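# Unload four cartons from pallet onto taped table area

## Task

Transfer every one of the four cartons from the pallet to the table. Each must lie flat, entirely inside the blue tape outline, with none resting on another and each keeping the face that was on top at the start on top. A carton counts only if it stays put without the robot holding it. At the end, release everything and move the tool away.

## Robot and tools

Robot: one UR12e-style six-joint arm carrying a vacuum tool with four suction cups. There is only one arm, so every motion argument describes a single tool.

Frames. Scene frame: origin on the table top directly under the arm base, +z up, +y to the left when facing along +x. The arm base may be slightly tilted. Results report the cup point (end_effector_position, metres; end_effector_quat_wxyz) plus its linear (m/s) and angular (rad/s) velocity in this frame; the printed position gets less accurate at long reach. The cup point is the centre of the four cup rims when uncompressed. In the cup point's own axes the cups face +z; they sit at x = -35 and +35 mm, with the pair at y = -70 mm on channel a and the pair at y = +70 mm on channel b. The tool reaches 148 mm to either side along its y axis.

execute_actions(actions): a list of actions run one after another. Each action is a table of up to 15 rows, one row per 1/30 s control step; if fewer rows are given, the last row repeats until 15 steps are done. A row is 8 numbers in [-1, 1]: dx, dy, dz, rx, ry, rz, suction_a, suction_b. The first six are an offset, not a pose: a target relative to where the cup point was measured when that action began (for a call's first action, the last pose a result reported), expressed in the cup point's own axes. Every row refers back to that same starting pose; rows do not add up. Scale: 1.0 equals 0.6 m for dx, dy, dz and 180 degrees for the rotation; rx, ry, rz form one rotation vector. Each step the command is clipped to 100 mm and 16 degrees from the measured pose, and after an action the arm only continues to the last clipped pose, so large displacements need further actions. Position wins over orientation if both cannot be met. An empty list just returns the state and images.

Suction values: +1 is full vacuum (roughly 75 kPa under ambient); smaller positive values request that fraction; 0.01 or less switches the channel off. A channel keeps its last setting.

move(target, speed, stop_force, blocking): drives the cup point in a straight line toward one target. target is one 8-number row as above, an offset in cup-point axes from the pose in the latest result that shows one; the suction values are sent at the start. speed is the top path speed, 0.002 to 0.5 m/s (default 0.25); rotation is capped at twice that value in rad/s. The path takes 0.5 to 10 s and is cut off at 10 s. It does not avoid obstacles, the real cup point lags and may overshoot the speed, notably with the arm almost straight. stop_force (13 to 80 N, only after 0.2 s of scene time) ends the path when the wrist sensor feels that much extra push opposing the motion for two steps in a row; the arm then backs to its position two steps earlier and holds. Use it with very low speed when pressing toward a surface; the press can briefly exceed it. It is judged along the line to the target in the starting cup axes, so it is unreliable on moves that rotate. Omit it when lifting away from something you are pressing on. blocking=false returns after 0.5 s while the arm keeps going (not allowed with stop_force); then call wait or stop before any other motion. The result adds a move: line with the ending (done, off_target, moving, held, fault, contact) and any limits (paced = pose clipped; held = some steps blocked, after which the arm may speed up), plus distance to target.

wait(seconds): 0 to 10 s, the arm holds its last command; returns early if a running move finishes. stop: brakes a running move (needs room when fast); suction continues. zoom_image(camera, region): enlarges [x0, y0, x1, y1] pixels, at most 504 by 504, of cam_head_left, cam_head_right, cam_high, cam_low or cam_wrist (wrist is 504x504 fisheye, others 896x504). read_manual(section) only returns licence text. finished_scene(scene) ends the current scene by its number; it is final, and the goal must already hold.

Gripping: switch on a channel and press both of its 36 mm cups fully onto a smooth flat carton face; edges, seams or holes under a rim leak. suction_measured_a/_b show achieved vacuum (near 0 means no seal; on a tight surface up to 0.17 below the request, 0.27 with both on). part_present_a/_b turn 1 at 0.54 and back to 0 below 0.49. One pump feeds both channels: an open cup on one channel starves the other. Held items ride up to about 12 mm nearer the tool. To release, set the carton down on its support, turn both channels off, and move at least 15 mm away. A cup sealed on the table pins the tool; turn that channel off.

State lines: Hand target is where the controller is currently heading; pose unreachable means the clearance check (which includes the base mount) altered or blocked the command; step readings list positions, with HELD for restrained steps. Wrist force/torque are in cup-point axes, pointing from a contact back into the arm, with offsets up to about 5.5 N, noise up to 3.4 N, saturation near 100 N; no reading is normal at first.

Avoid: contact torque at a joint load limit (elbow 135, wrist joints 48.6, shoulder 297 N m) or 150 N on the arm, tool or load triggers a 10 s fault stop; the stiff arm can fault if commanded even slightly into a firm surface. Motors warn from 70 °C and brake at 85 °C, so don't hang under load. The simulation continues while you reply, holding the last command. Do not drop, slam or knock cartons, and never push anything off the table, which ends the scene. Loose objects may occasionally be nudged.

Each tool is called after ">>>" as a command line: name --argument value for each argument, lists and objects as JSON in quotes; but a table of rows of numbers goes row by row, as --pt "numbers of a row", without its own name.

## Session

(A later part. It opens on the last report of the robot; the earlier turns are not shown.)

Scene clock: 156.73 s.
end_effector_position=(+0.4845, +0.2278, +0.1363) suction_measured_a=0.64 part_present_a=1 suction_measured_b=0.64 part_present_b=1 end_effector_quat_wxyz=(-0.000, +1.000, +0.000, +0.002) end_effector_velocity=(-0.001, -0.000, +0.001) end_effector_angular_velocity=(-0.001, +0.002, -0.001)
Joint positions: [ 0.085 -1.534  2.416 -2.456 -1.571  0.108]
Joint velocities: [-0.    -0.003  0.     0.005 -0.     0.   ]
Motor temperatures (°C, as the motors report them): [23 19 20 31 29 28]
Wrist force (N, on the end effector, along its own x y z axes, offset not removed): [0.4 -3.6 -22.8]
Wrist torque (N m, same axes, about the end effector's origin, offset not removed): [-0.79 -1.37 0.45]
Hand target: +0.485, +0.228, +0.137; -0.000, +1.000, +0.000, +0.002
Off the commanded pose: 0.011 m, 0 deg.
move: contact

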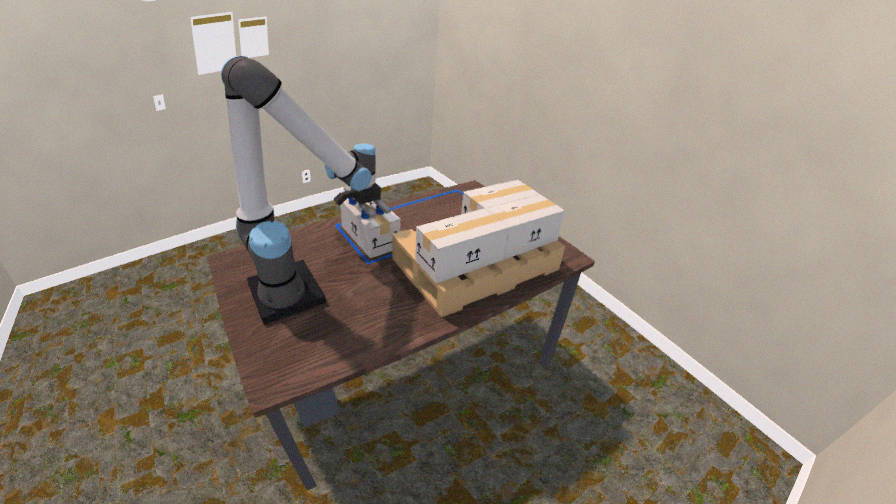

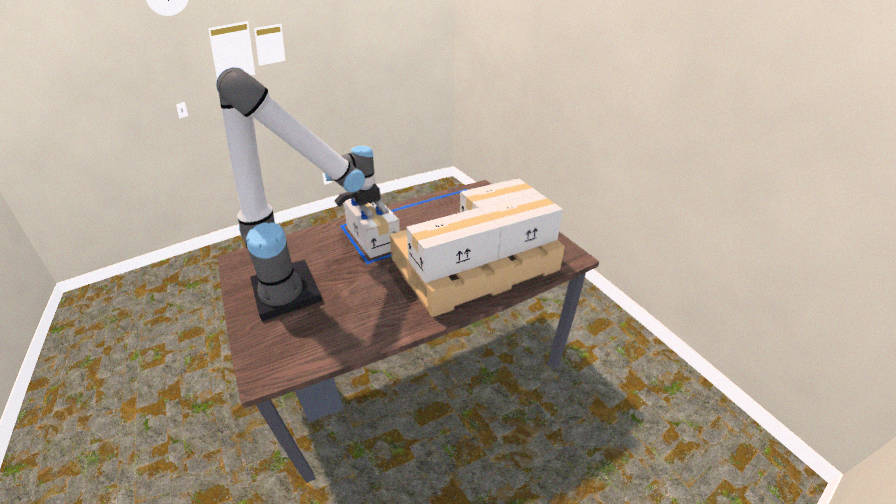

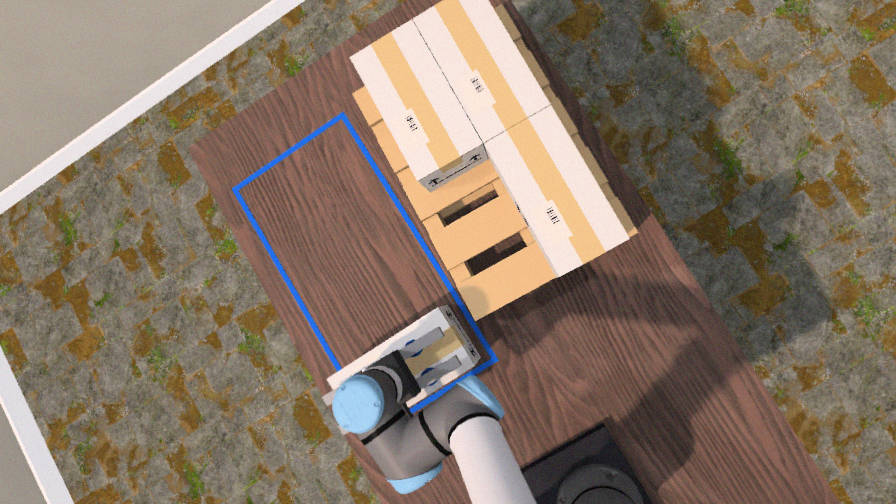

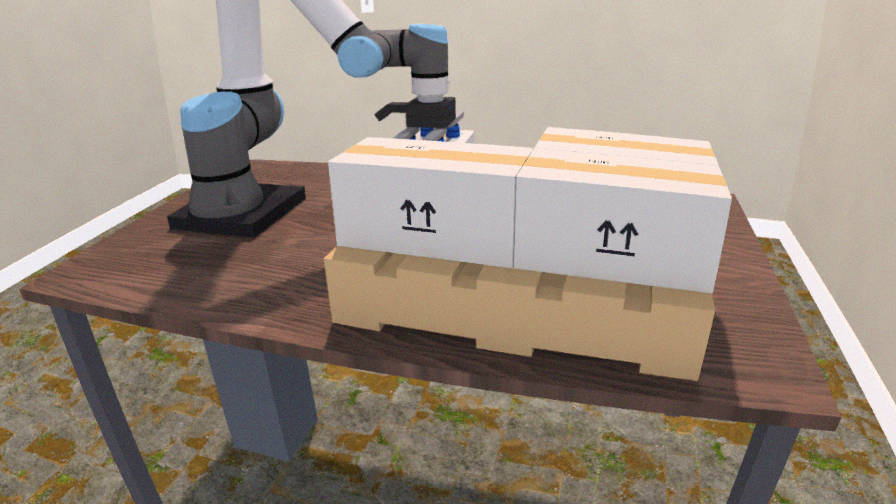

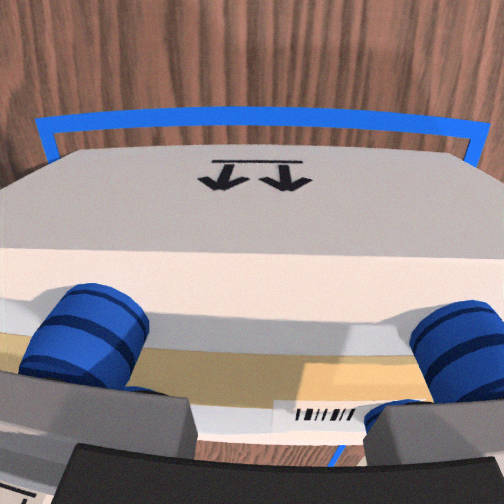

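>>> execute_actions --actions '[[[0,0,-0.002,0,0,0,0,0]]]'

>>> move --target '[0,0,-0.3,0,0,0,0,0]' --speed 0.3

>>> move --target '[0.228,0.826,0,0,0,-0.478,0,0]' --speed 0.5

Scene clock: 164.80 s.
end_effector_position=(+0.4846, +0.2278, +0.1375) suction_measured_a=0.01 part_present_a=0 suction_measured_b=0.01 part_present_b=0 end_effector_quat_wxyz=(-0.000, +1.000, +0.000, +0.002) end_effector_velocity=(-0.001, -0.001, -0.001) end_effector_angular_velocity=(-0.001, +0.002, -0.001)
Joint positions: [ 0.085 -1.536  2.415 -2.453 -1.571  0.108]
Joint velocities: [-0.001  0.001  0.001  0.001 -0.001  0.   ]
Motor temperatures (°C, as the motors report them): [23 19 20 31 29 28]
Wrist force (N, on the end effector, along its own x y z axes, offset not removed): [-3.8 0.2 -46.5]
Wrist torque (N m, same axes, about the end effector's origin, offset not removed): [-0.19 0.02 0.04]
Hand target: +0.485, +0.228, +0.138; -0.000, +1.000, +0.000, +0.002
Off the commanded pose: 0.000 m, 0 deg.
Step readings (end_effector_position):
0: (+0.4845, +0.2278, +0.1366)
1: (+0.4846, +0.2278, +0.1366)
2: (+0.4848, +0.2278, +0.1369)
4: (+0.4849, +0.2278, +0.1373)
8: (+0.4847, +0.2278, +0.1375)
15: end_effector_position above

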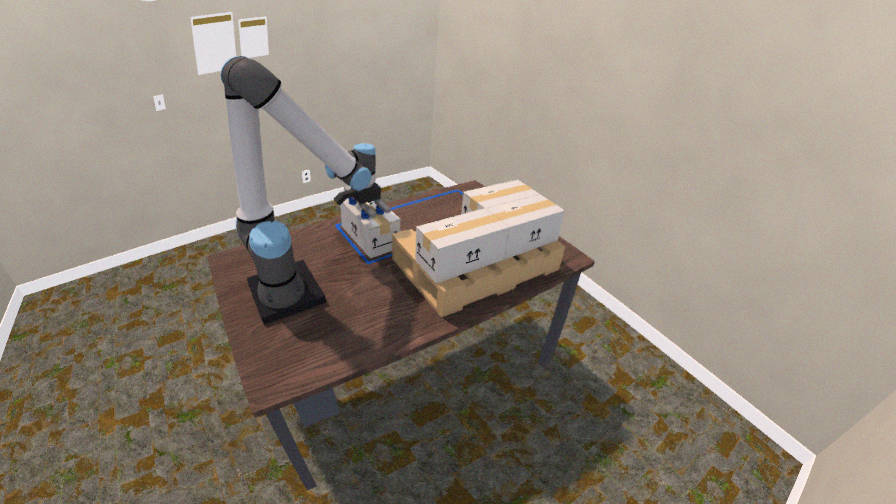

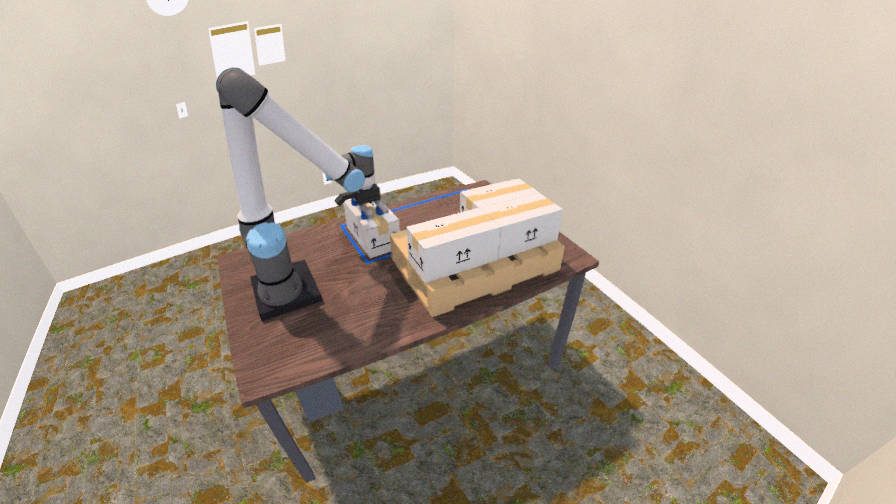

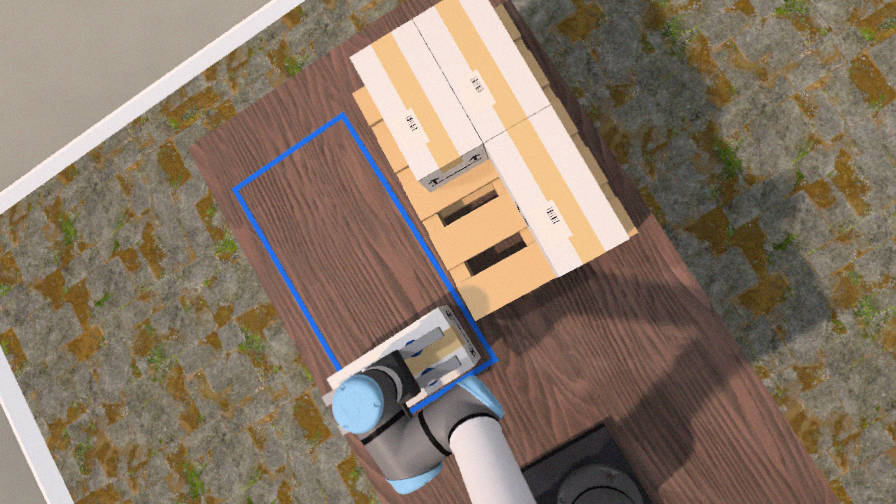

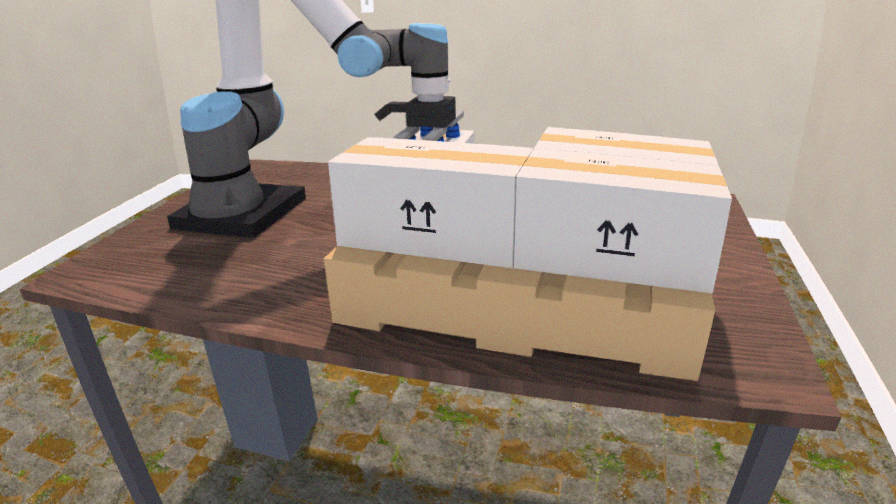

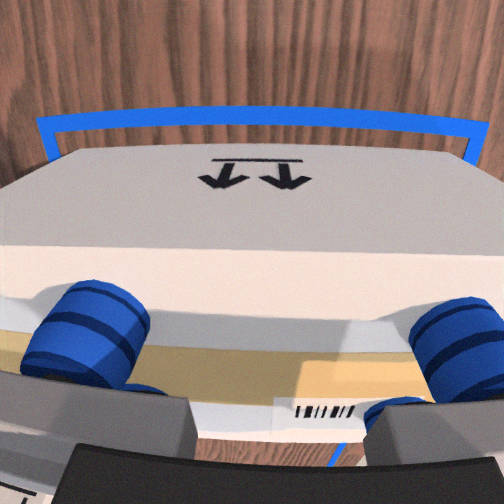

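Scene clock: 166.13 s.
end_effector_position=(+0.4842, +0.2278, +0.3170) suction_measured_a=0.01 part_present_a=0 suction_measured_b=0.01 part_present_b=0 end_effector_quat_wxyz=(-0.000, +1.000, +0.000, +0.002) end_effector_velocity=(+0.000, -0.000, +0.002) end_effector_angular_velocity=(+0.001, +0.002, -0.001)
Joint positions: [ 0.086 -1.784  2.231 -2.021 -1.571  0.108]
Joint velocities: [-0.001 -0.002 -0.004  0.007  0.001 -0.   ]
Motor temperatures (°C, as the motors report them): [23 19 20 31 29 28]
Wrist force (N, on the end effector, along its own x y z axes, offset not removed): [0.3 0.7 0.6]
Wrist torque (N m, same axes, about the end effector's origin, offset not removed): [0.07 -0.17 -0.03]
Hand target: +0.484, +0.228, +0.317; -0.000, +1.000, +0.000, +0.002
Off the commanded pose: 0.001 m, 0 deg.
move: done

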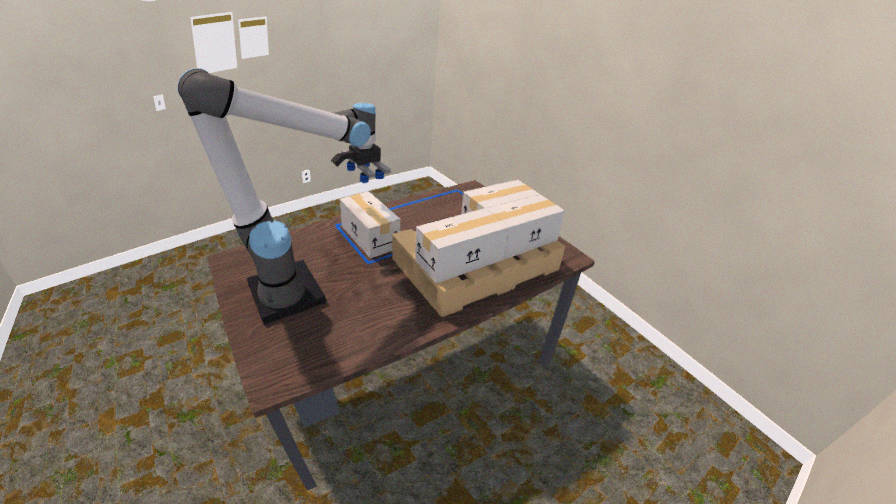

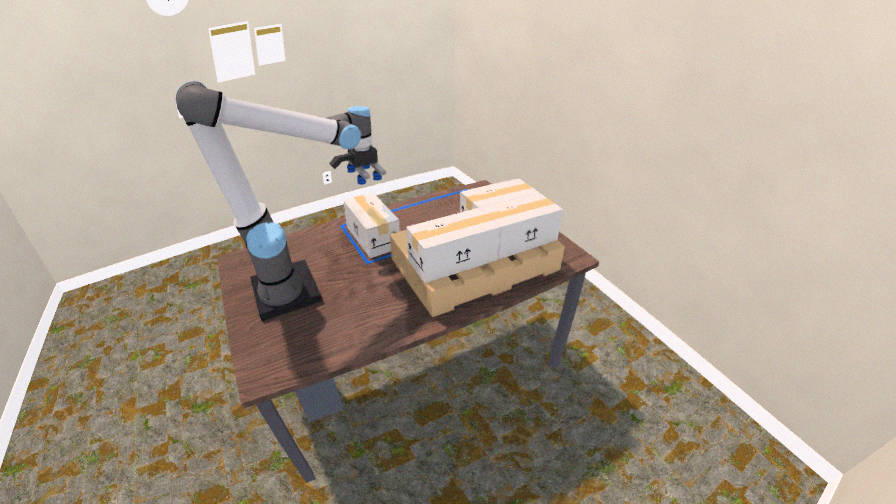

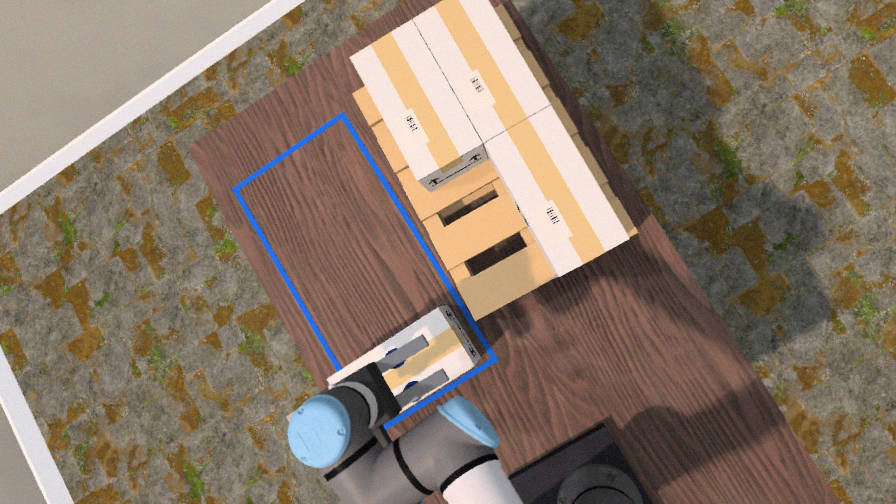

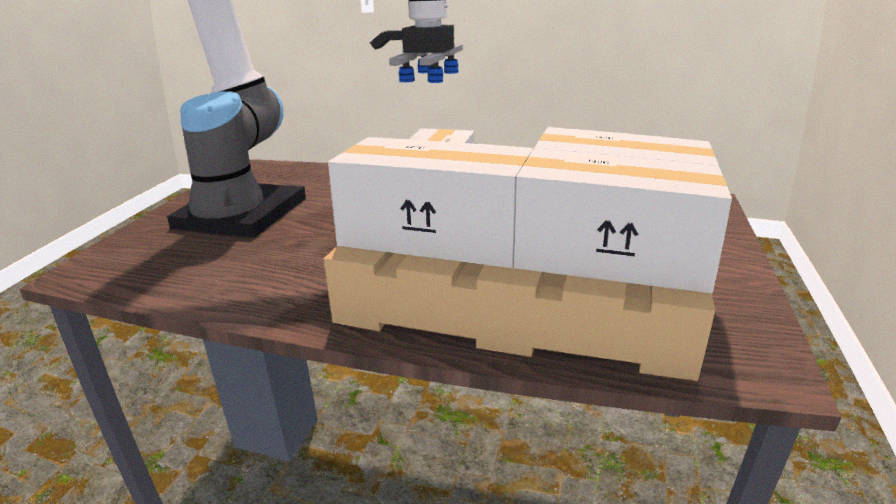

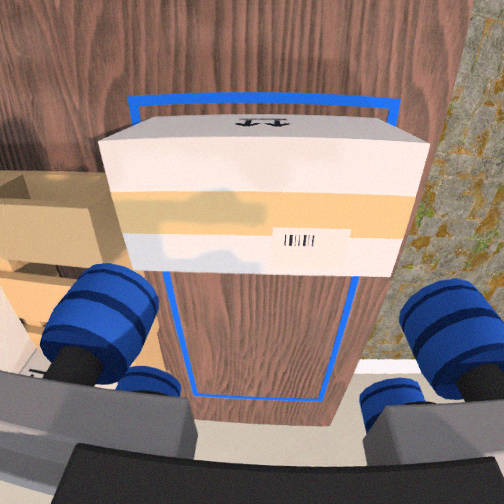

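Scene clock: 168.43 s.
end_effector_position=(+0.6211, -0.2671, +0.3174) suction_measured_a=0.01 part_present_a=0 suction_measured_b=0.01 part_present_b=0 end_effector_quat_wxyz=(+0.001, +0.731, +0.682, +0.001) end_effector_velocity=(+0.001, -0.003, +0.000) end_effector_angular_velocity=(+0.002, -0.001, +0.012)
Joint positions: [-0.69  -1.532  2.004 -2.046 -1.57  -2.167]
Joint velocities: [-0.003  0.004 -0.005  0.002  0.002 -0.015]
Motor temperatures (°C, as the motors report them): [23 19 20 31 29 28]
Wrist force (N, on the end effector, along its own x y z axes, offset not removed): [0.2 -1.9 0.0]
Wrist torque (N m, same axes, about the end effector's origin, offset not removed): [-0.30 -0.15 0.00]
Hand target: +0.621, -0.267, +0.317; +0.001, +0.731, +0.682, +0.001
Off the commanded pose: 0.001 m, 0 deg.
move: done

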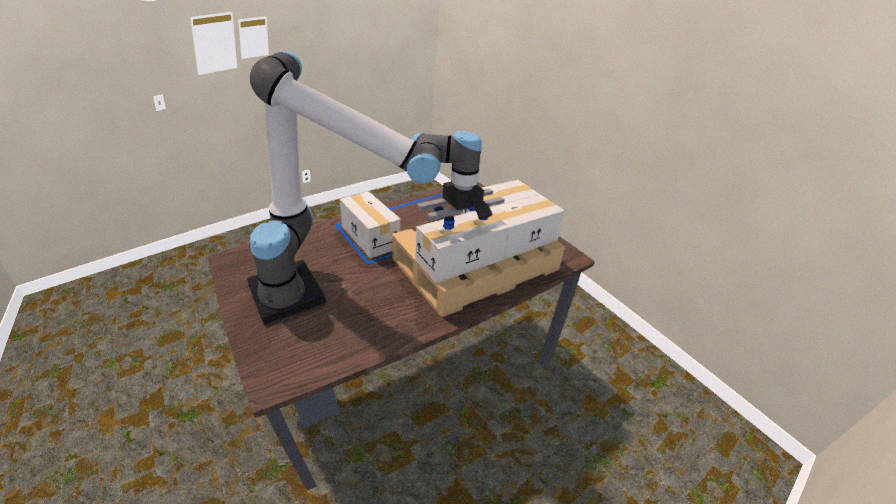

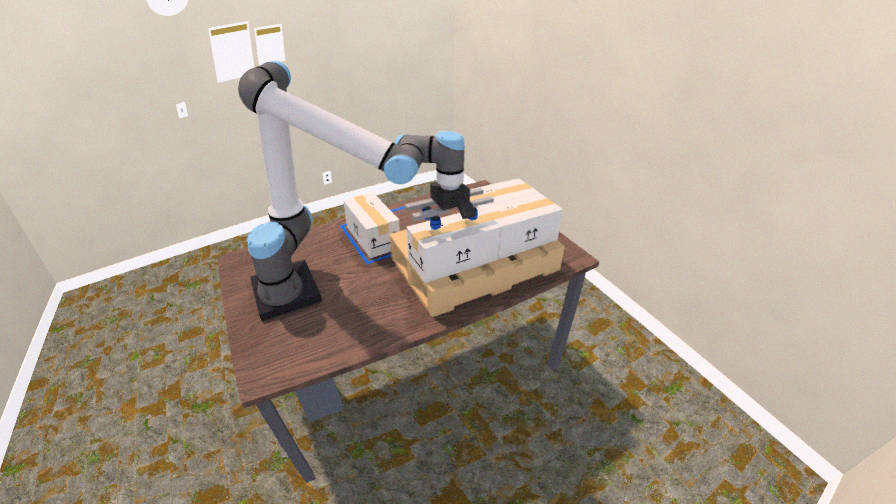

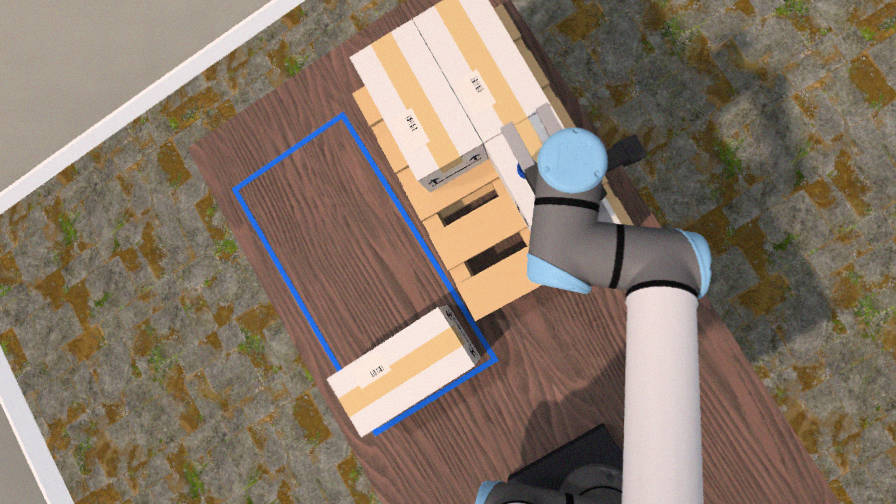

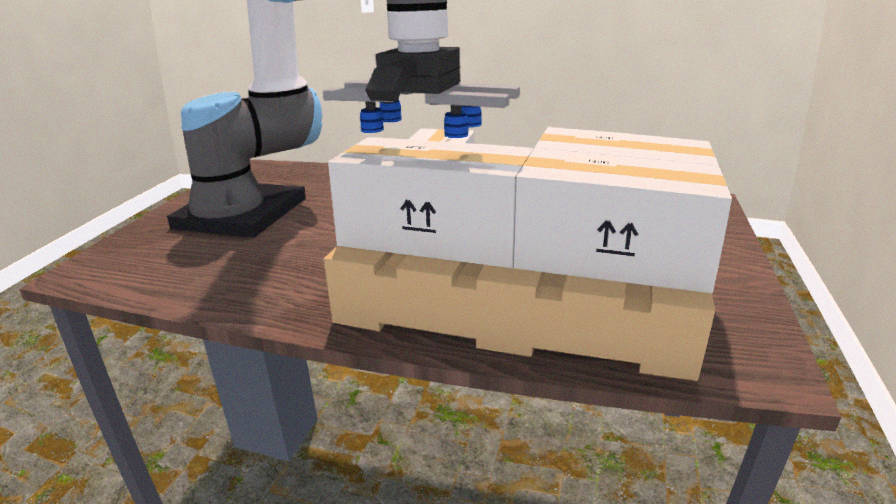

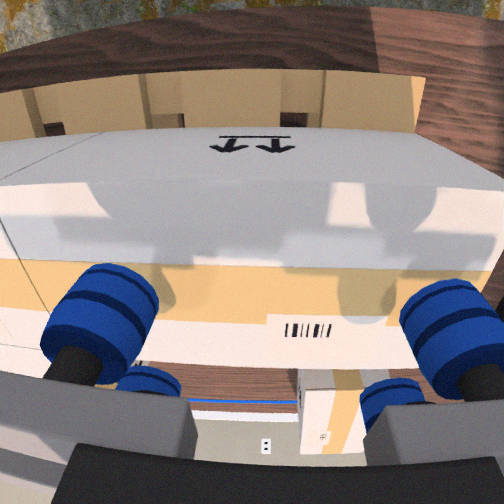

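>>> move --target '[0,0,0.083,0,0,0,0,0]' --speed 0.08

>>> execute_actions --actions '[[[0,0,0.002,0,0,0,1,1]],[[0,0,0,0,0,0,1,1]]]'

Scene clock: 176.03 s.
end_effector_position=(+0.6213, -0.2671, +0.2680) suction_measured_a=0.01 part_present_a=0 suction_measured_b=0.01 part_present_b=0 end_effector_quat_wxyz=(+0.001, +0.731, +0.682, +0.001) end_effector_velocity=(+0.000, +0.000, -0.002) end_effector_angular_velocity=(+0.000, -0.001, -0.000)
Joint positions: [-0.69  -1.487  2.056 -2.142 -1.57  -2.167]
Joint velocities: [-0.     0.002  0.002 -0.005  0.001  0.   ]
Motor temperatures (°C, as the motors report them): [23 19 20 31 29 28]
Wrist force (N, on the end effector, along its own x y z axes, offset not removed): [4.6 -4.8 -19.2]
Wrist torque (N m, same axes, about the end effector's origin, offset not removed): [-0.27 -0.64 0.26]
Hand target: +0.621, -0.267, +0.268; +0.001, +0.731, +0.682, +0.001
Off the commanded pose: 0.000 m, 0 deg.
move: done

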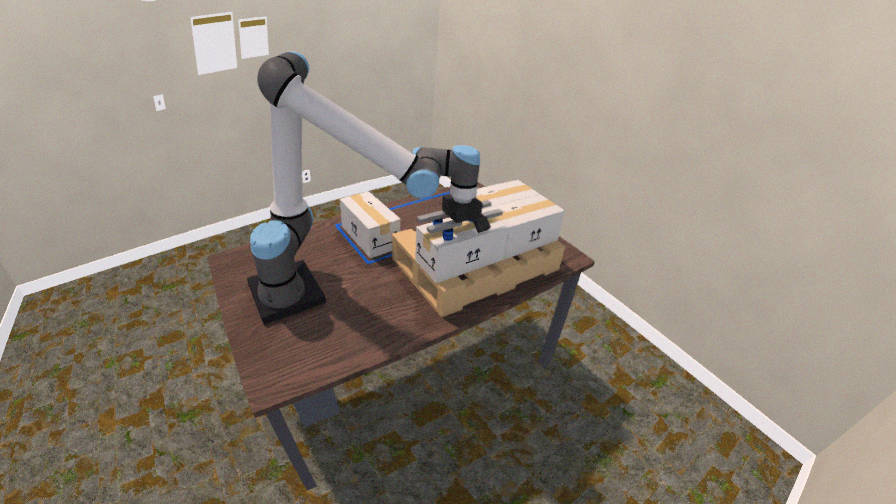

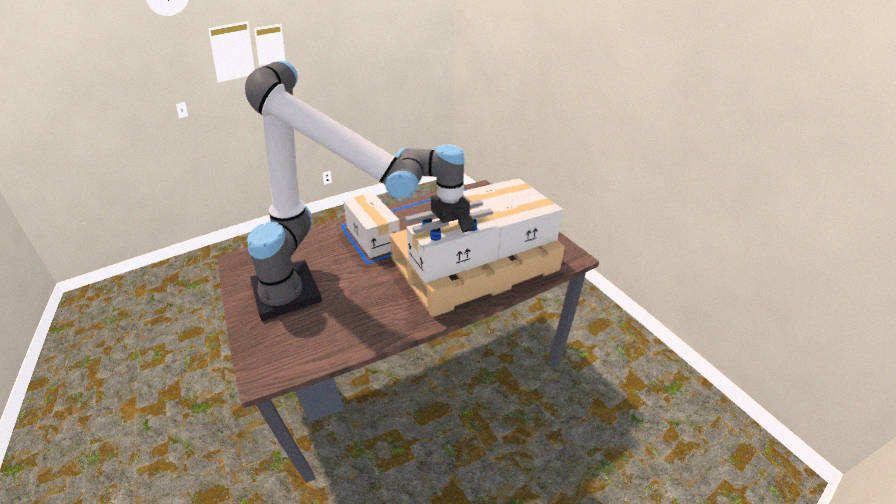

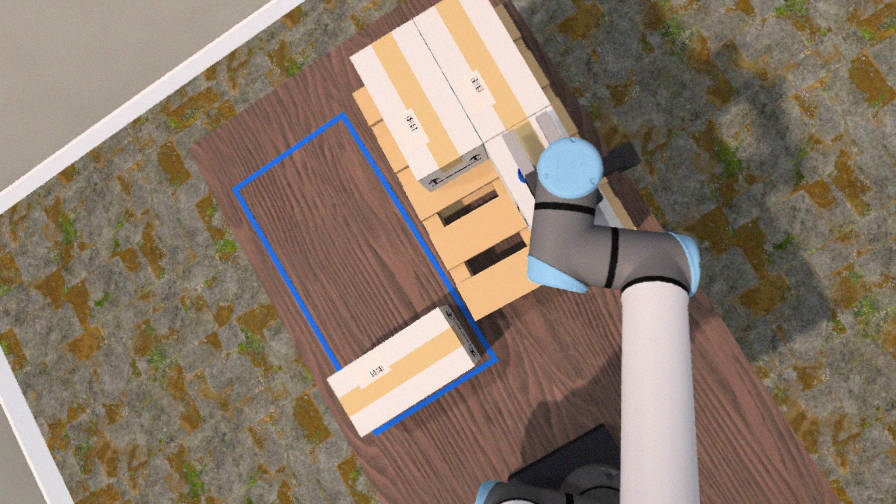

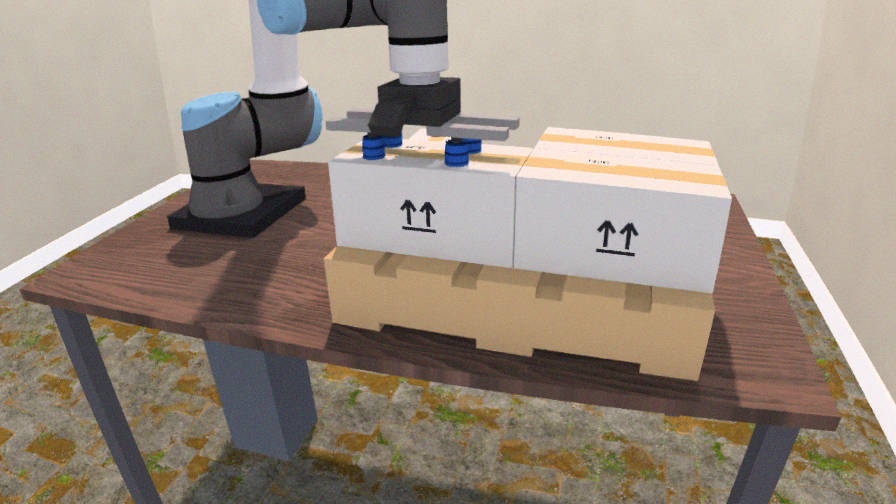

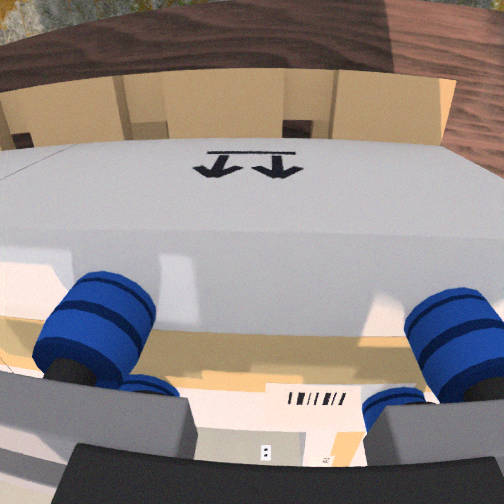

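Scene clock: 177.03 s.
end_effector_position=(+0.6213, -0.2671, +0.2668) suction_measured_a=0.62 part_present_a=1 suction_measured_b=0.62 part_present_b=1 end_effector_quat_wxyz=(+0.001, +0.731, +0.682, +0.001) end_effector_velocity=(+0.000, +0.000, -0.001) end_effector_angular_velocity=(+0.001, +0.000, +0.000)
Joint positions: [-0.69  -1.486  2.057 -2.145 -1.57  -2.167]
Joint velocities: [ 0.     0.001 -0.001  0.     0.    -0.   ]
Motor temperatures (°C, as the motors report them): [23 19 20 31 29 28]
Wrist force (N, on the end effector, along its own x y z axes, offset not removed): [1.5 -0.4 17.7]
Wrist torque (N m, same axes, about the end effector's origin, offset not removed): [-0.26 -0.23 0.01]
Hand target: +0.621, -0.267, +0.267; +0.001, +0.731, +0.682, +0.001
Off the commanded pose: 0.000 m, 0 deg.
Step readings (end_effector_position; steps 1 to 15: 1st action; 16 to 30: 2nd action):
0: (+0.6213, -0.2671, +0.2680)
1: (+0.6213, -0.2671, +0.2679)
2: (+0.6212, -0.2670, +0.2676)
4: (+0.6212, -0.2670, +0.2671)
8: (+0.6212, -0.2670, +0.2668)
15: (+0.6213, -0.2671, +0.2668)
16: (+0.6213, -0.2671, +0.2668)
17: (+0.6213, -0.2671, +0.2668)
19: (+0.6213, -0.2671, +0.2668)
23: (+0.6213, -0.2671, +0.2668)
30: end_effector_position above

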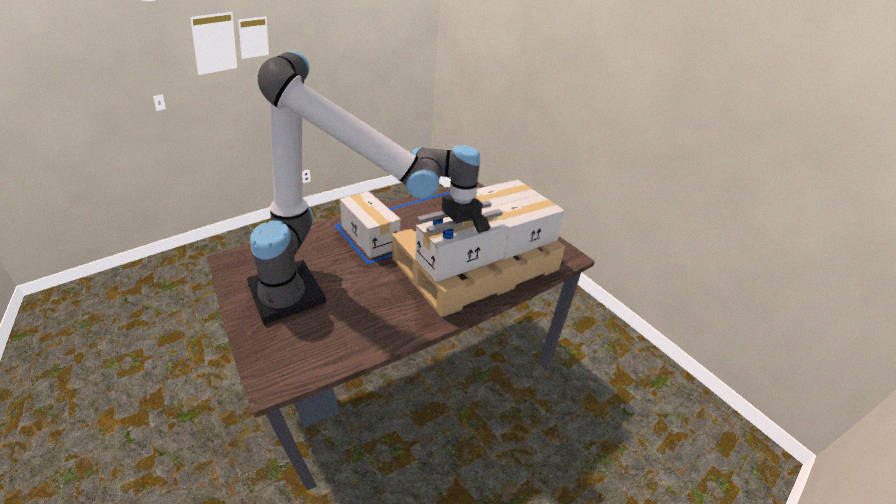

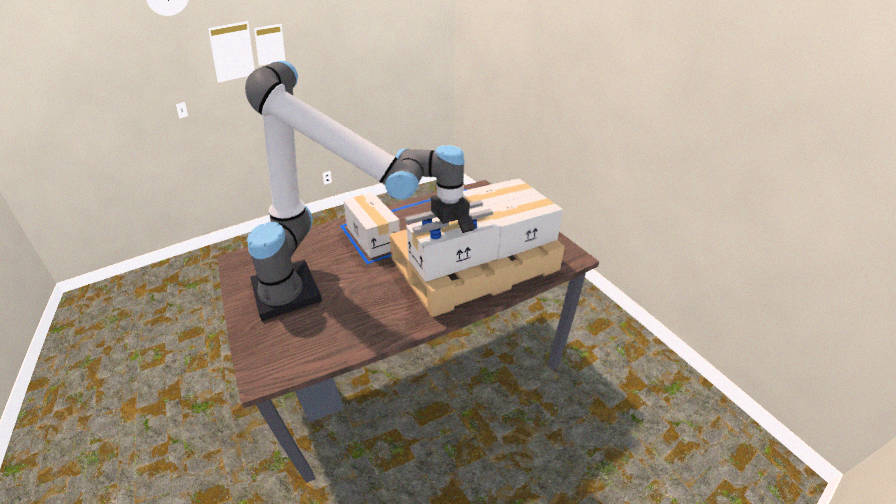

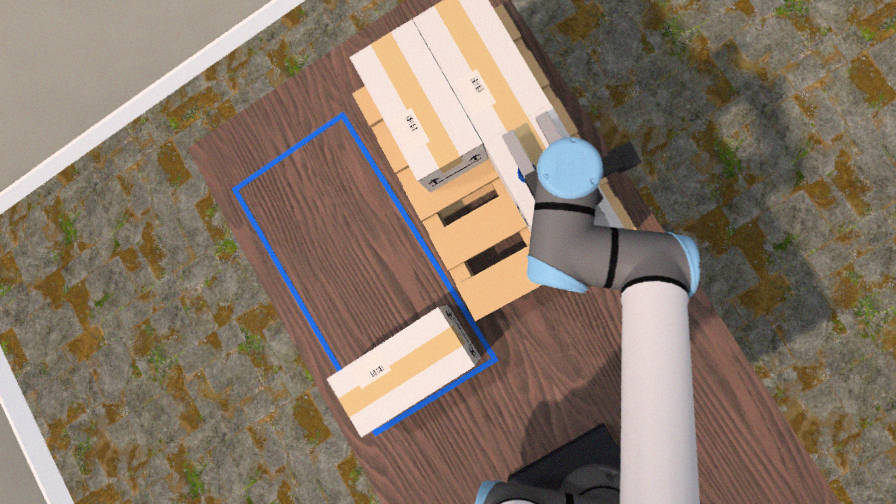

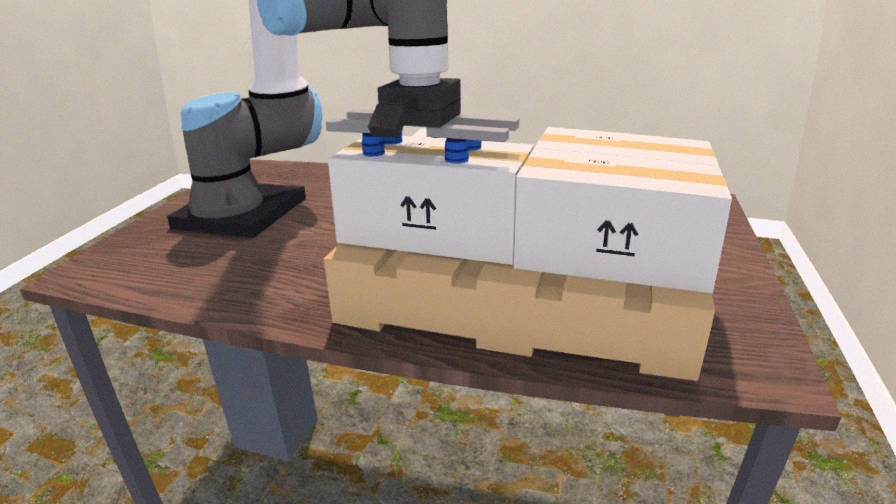

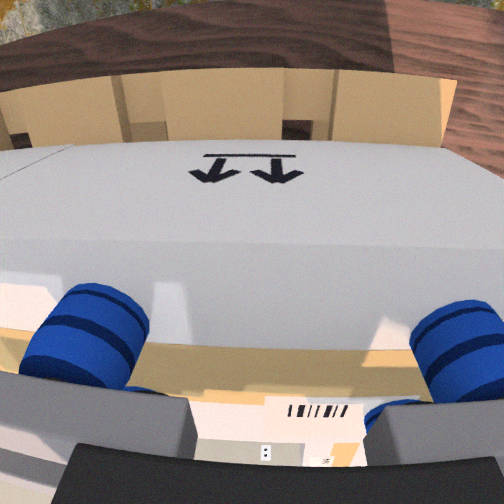

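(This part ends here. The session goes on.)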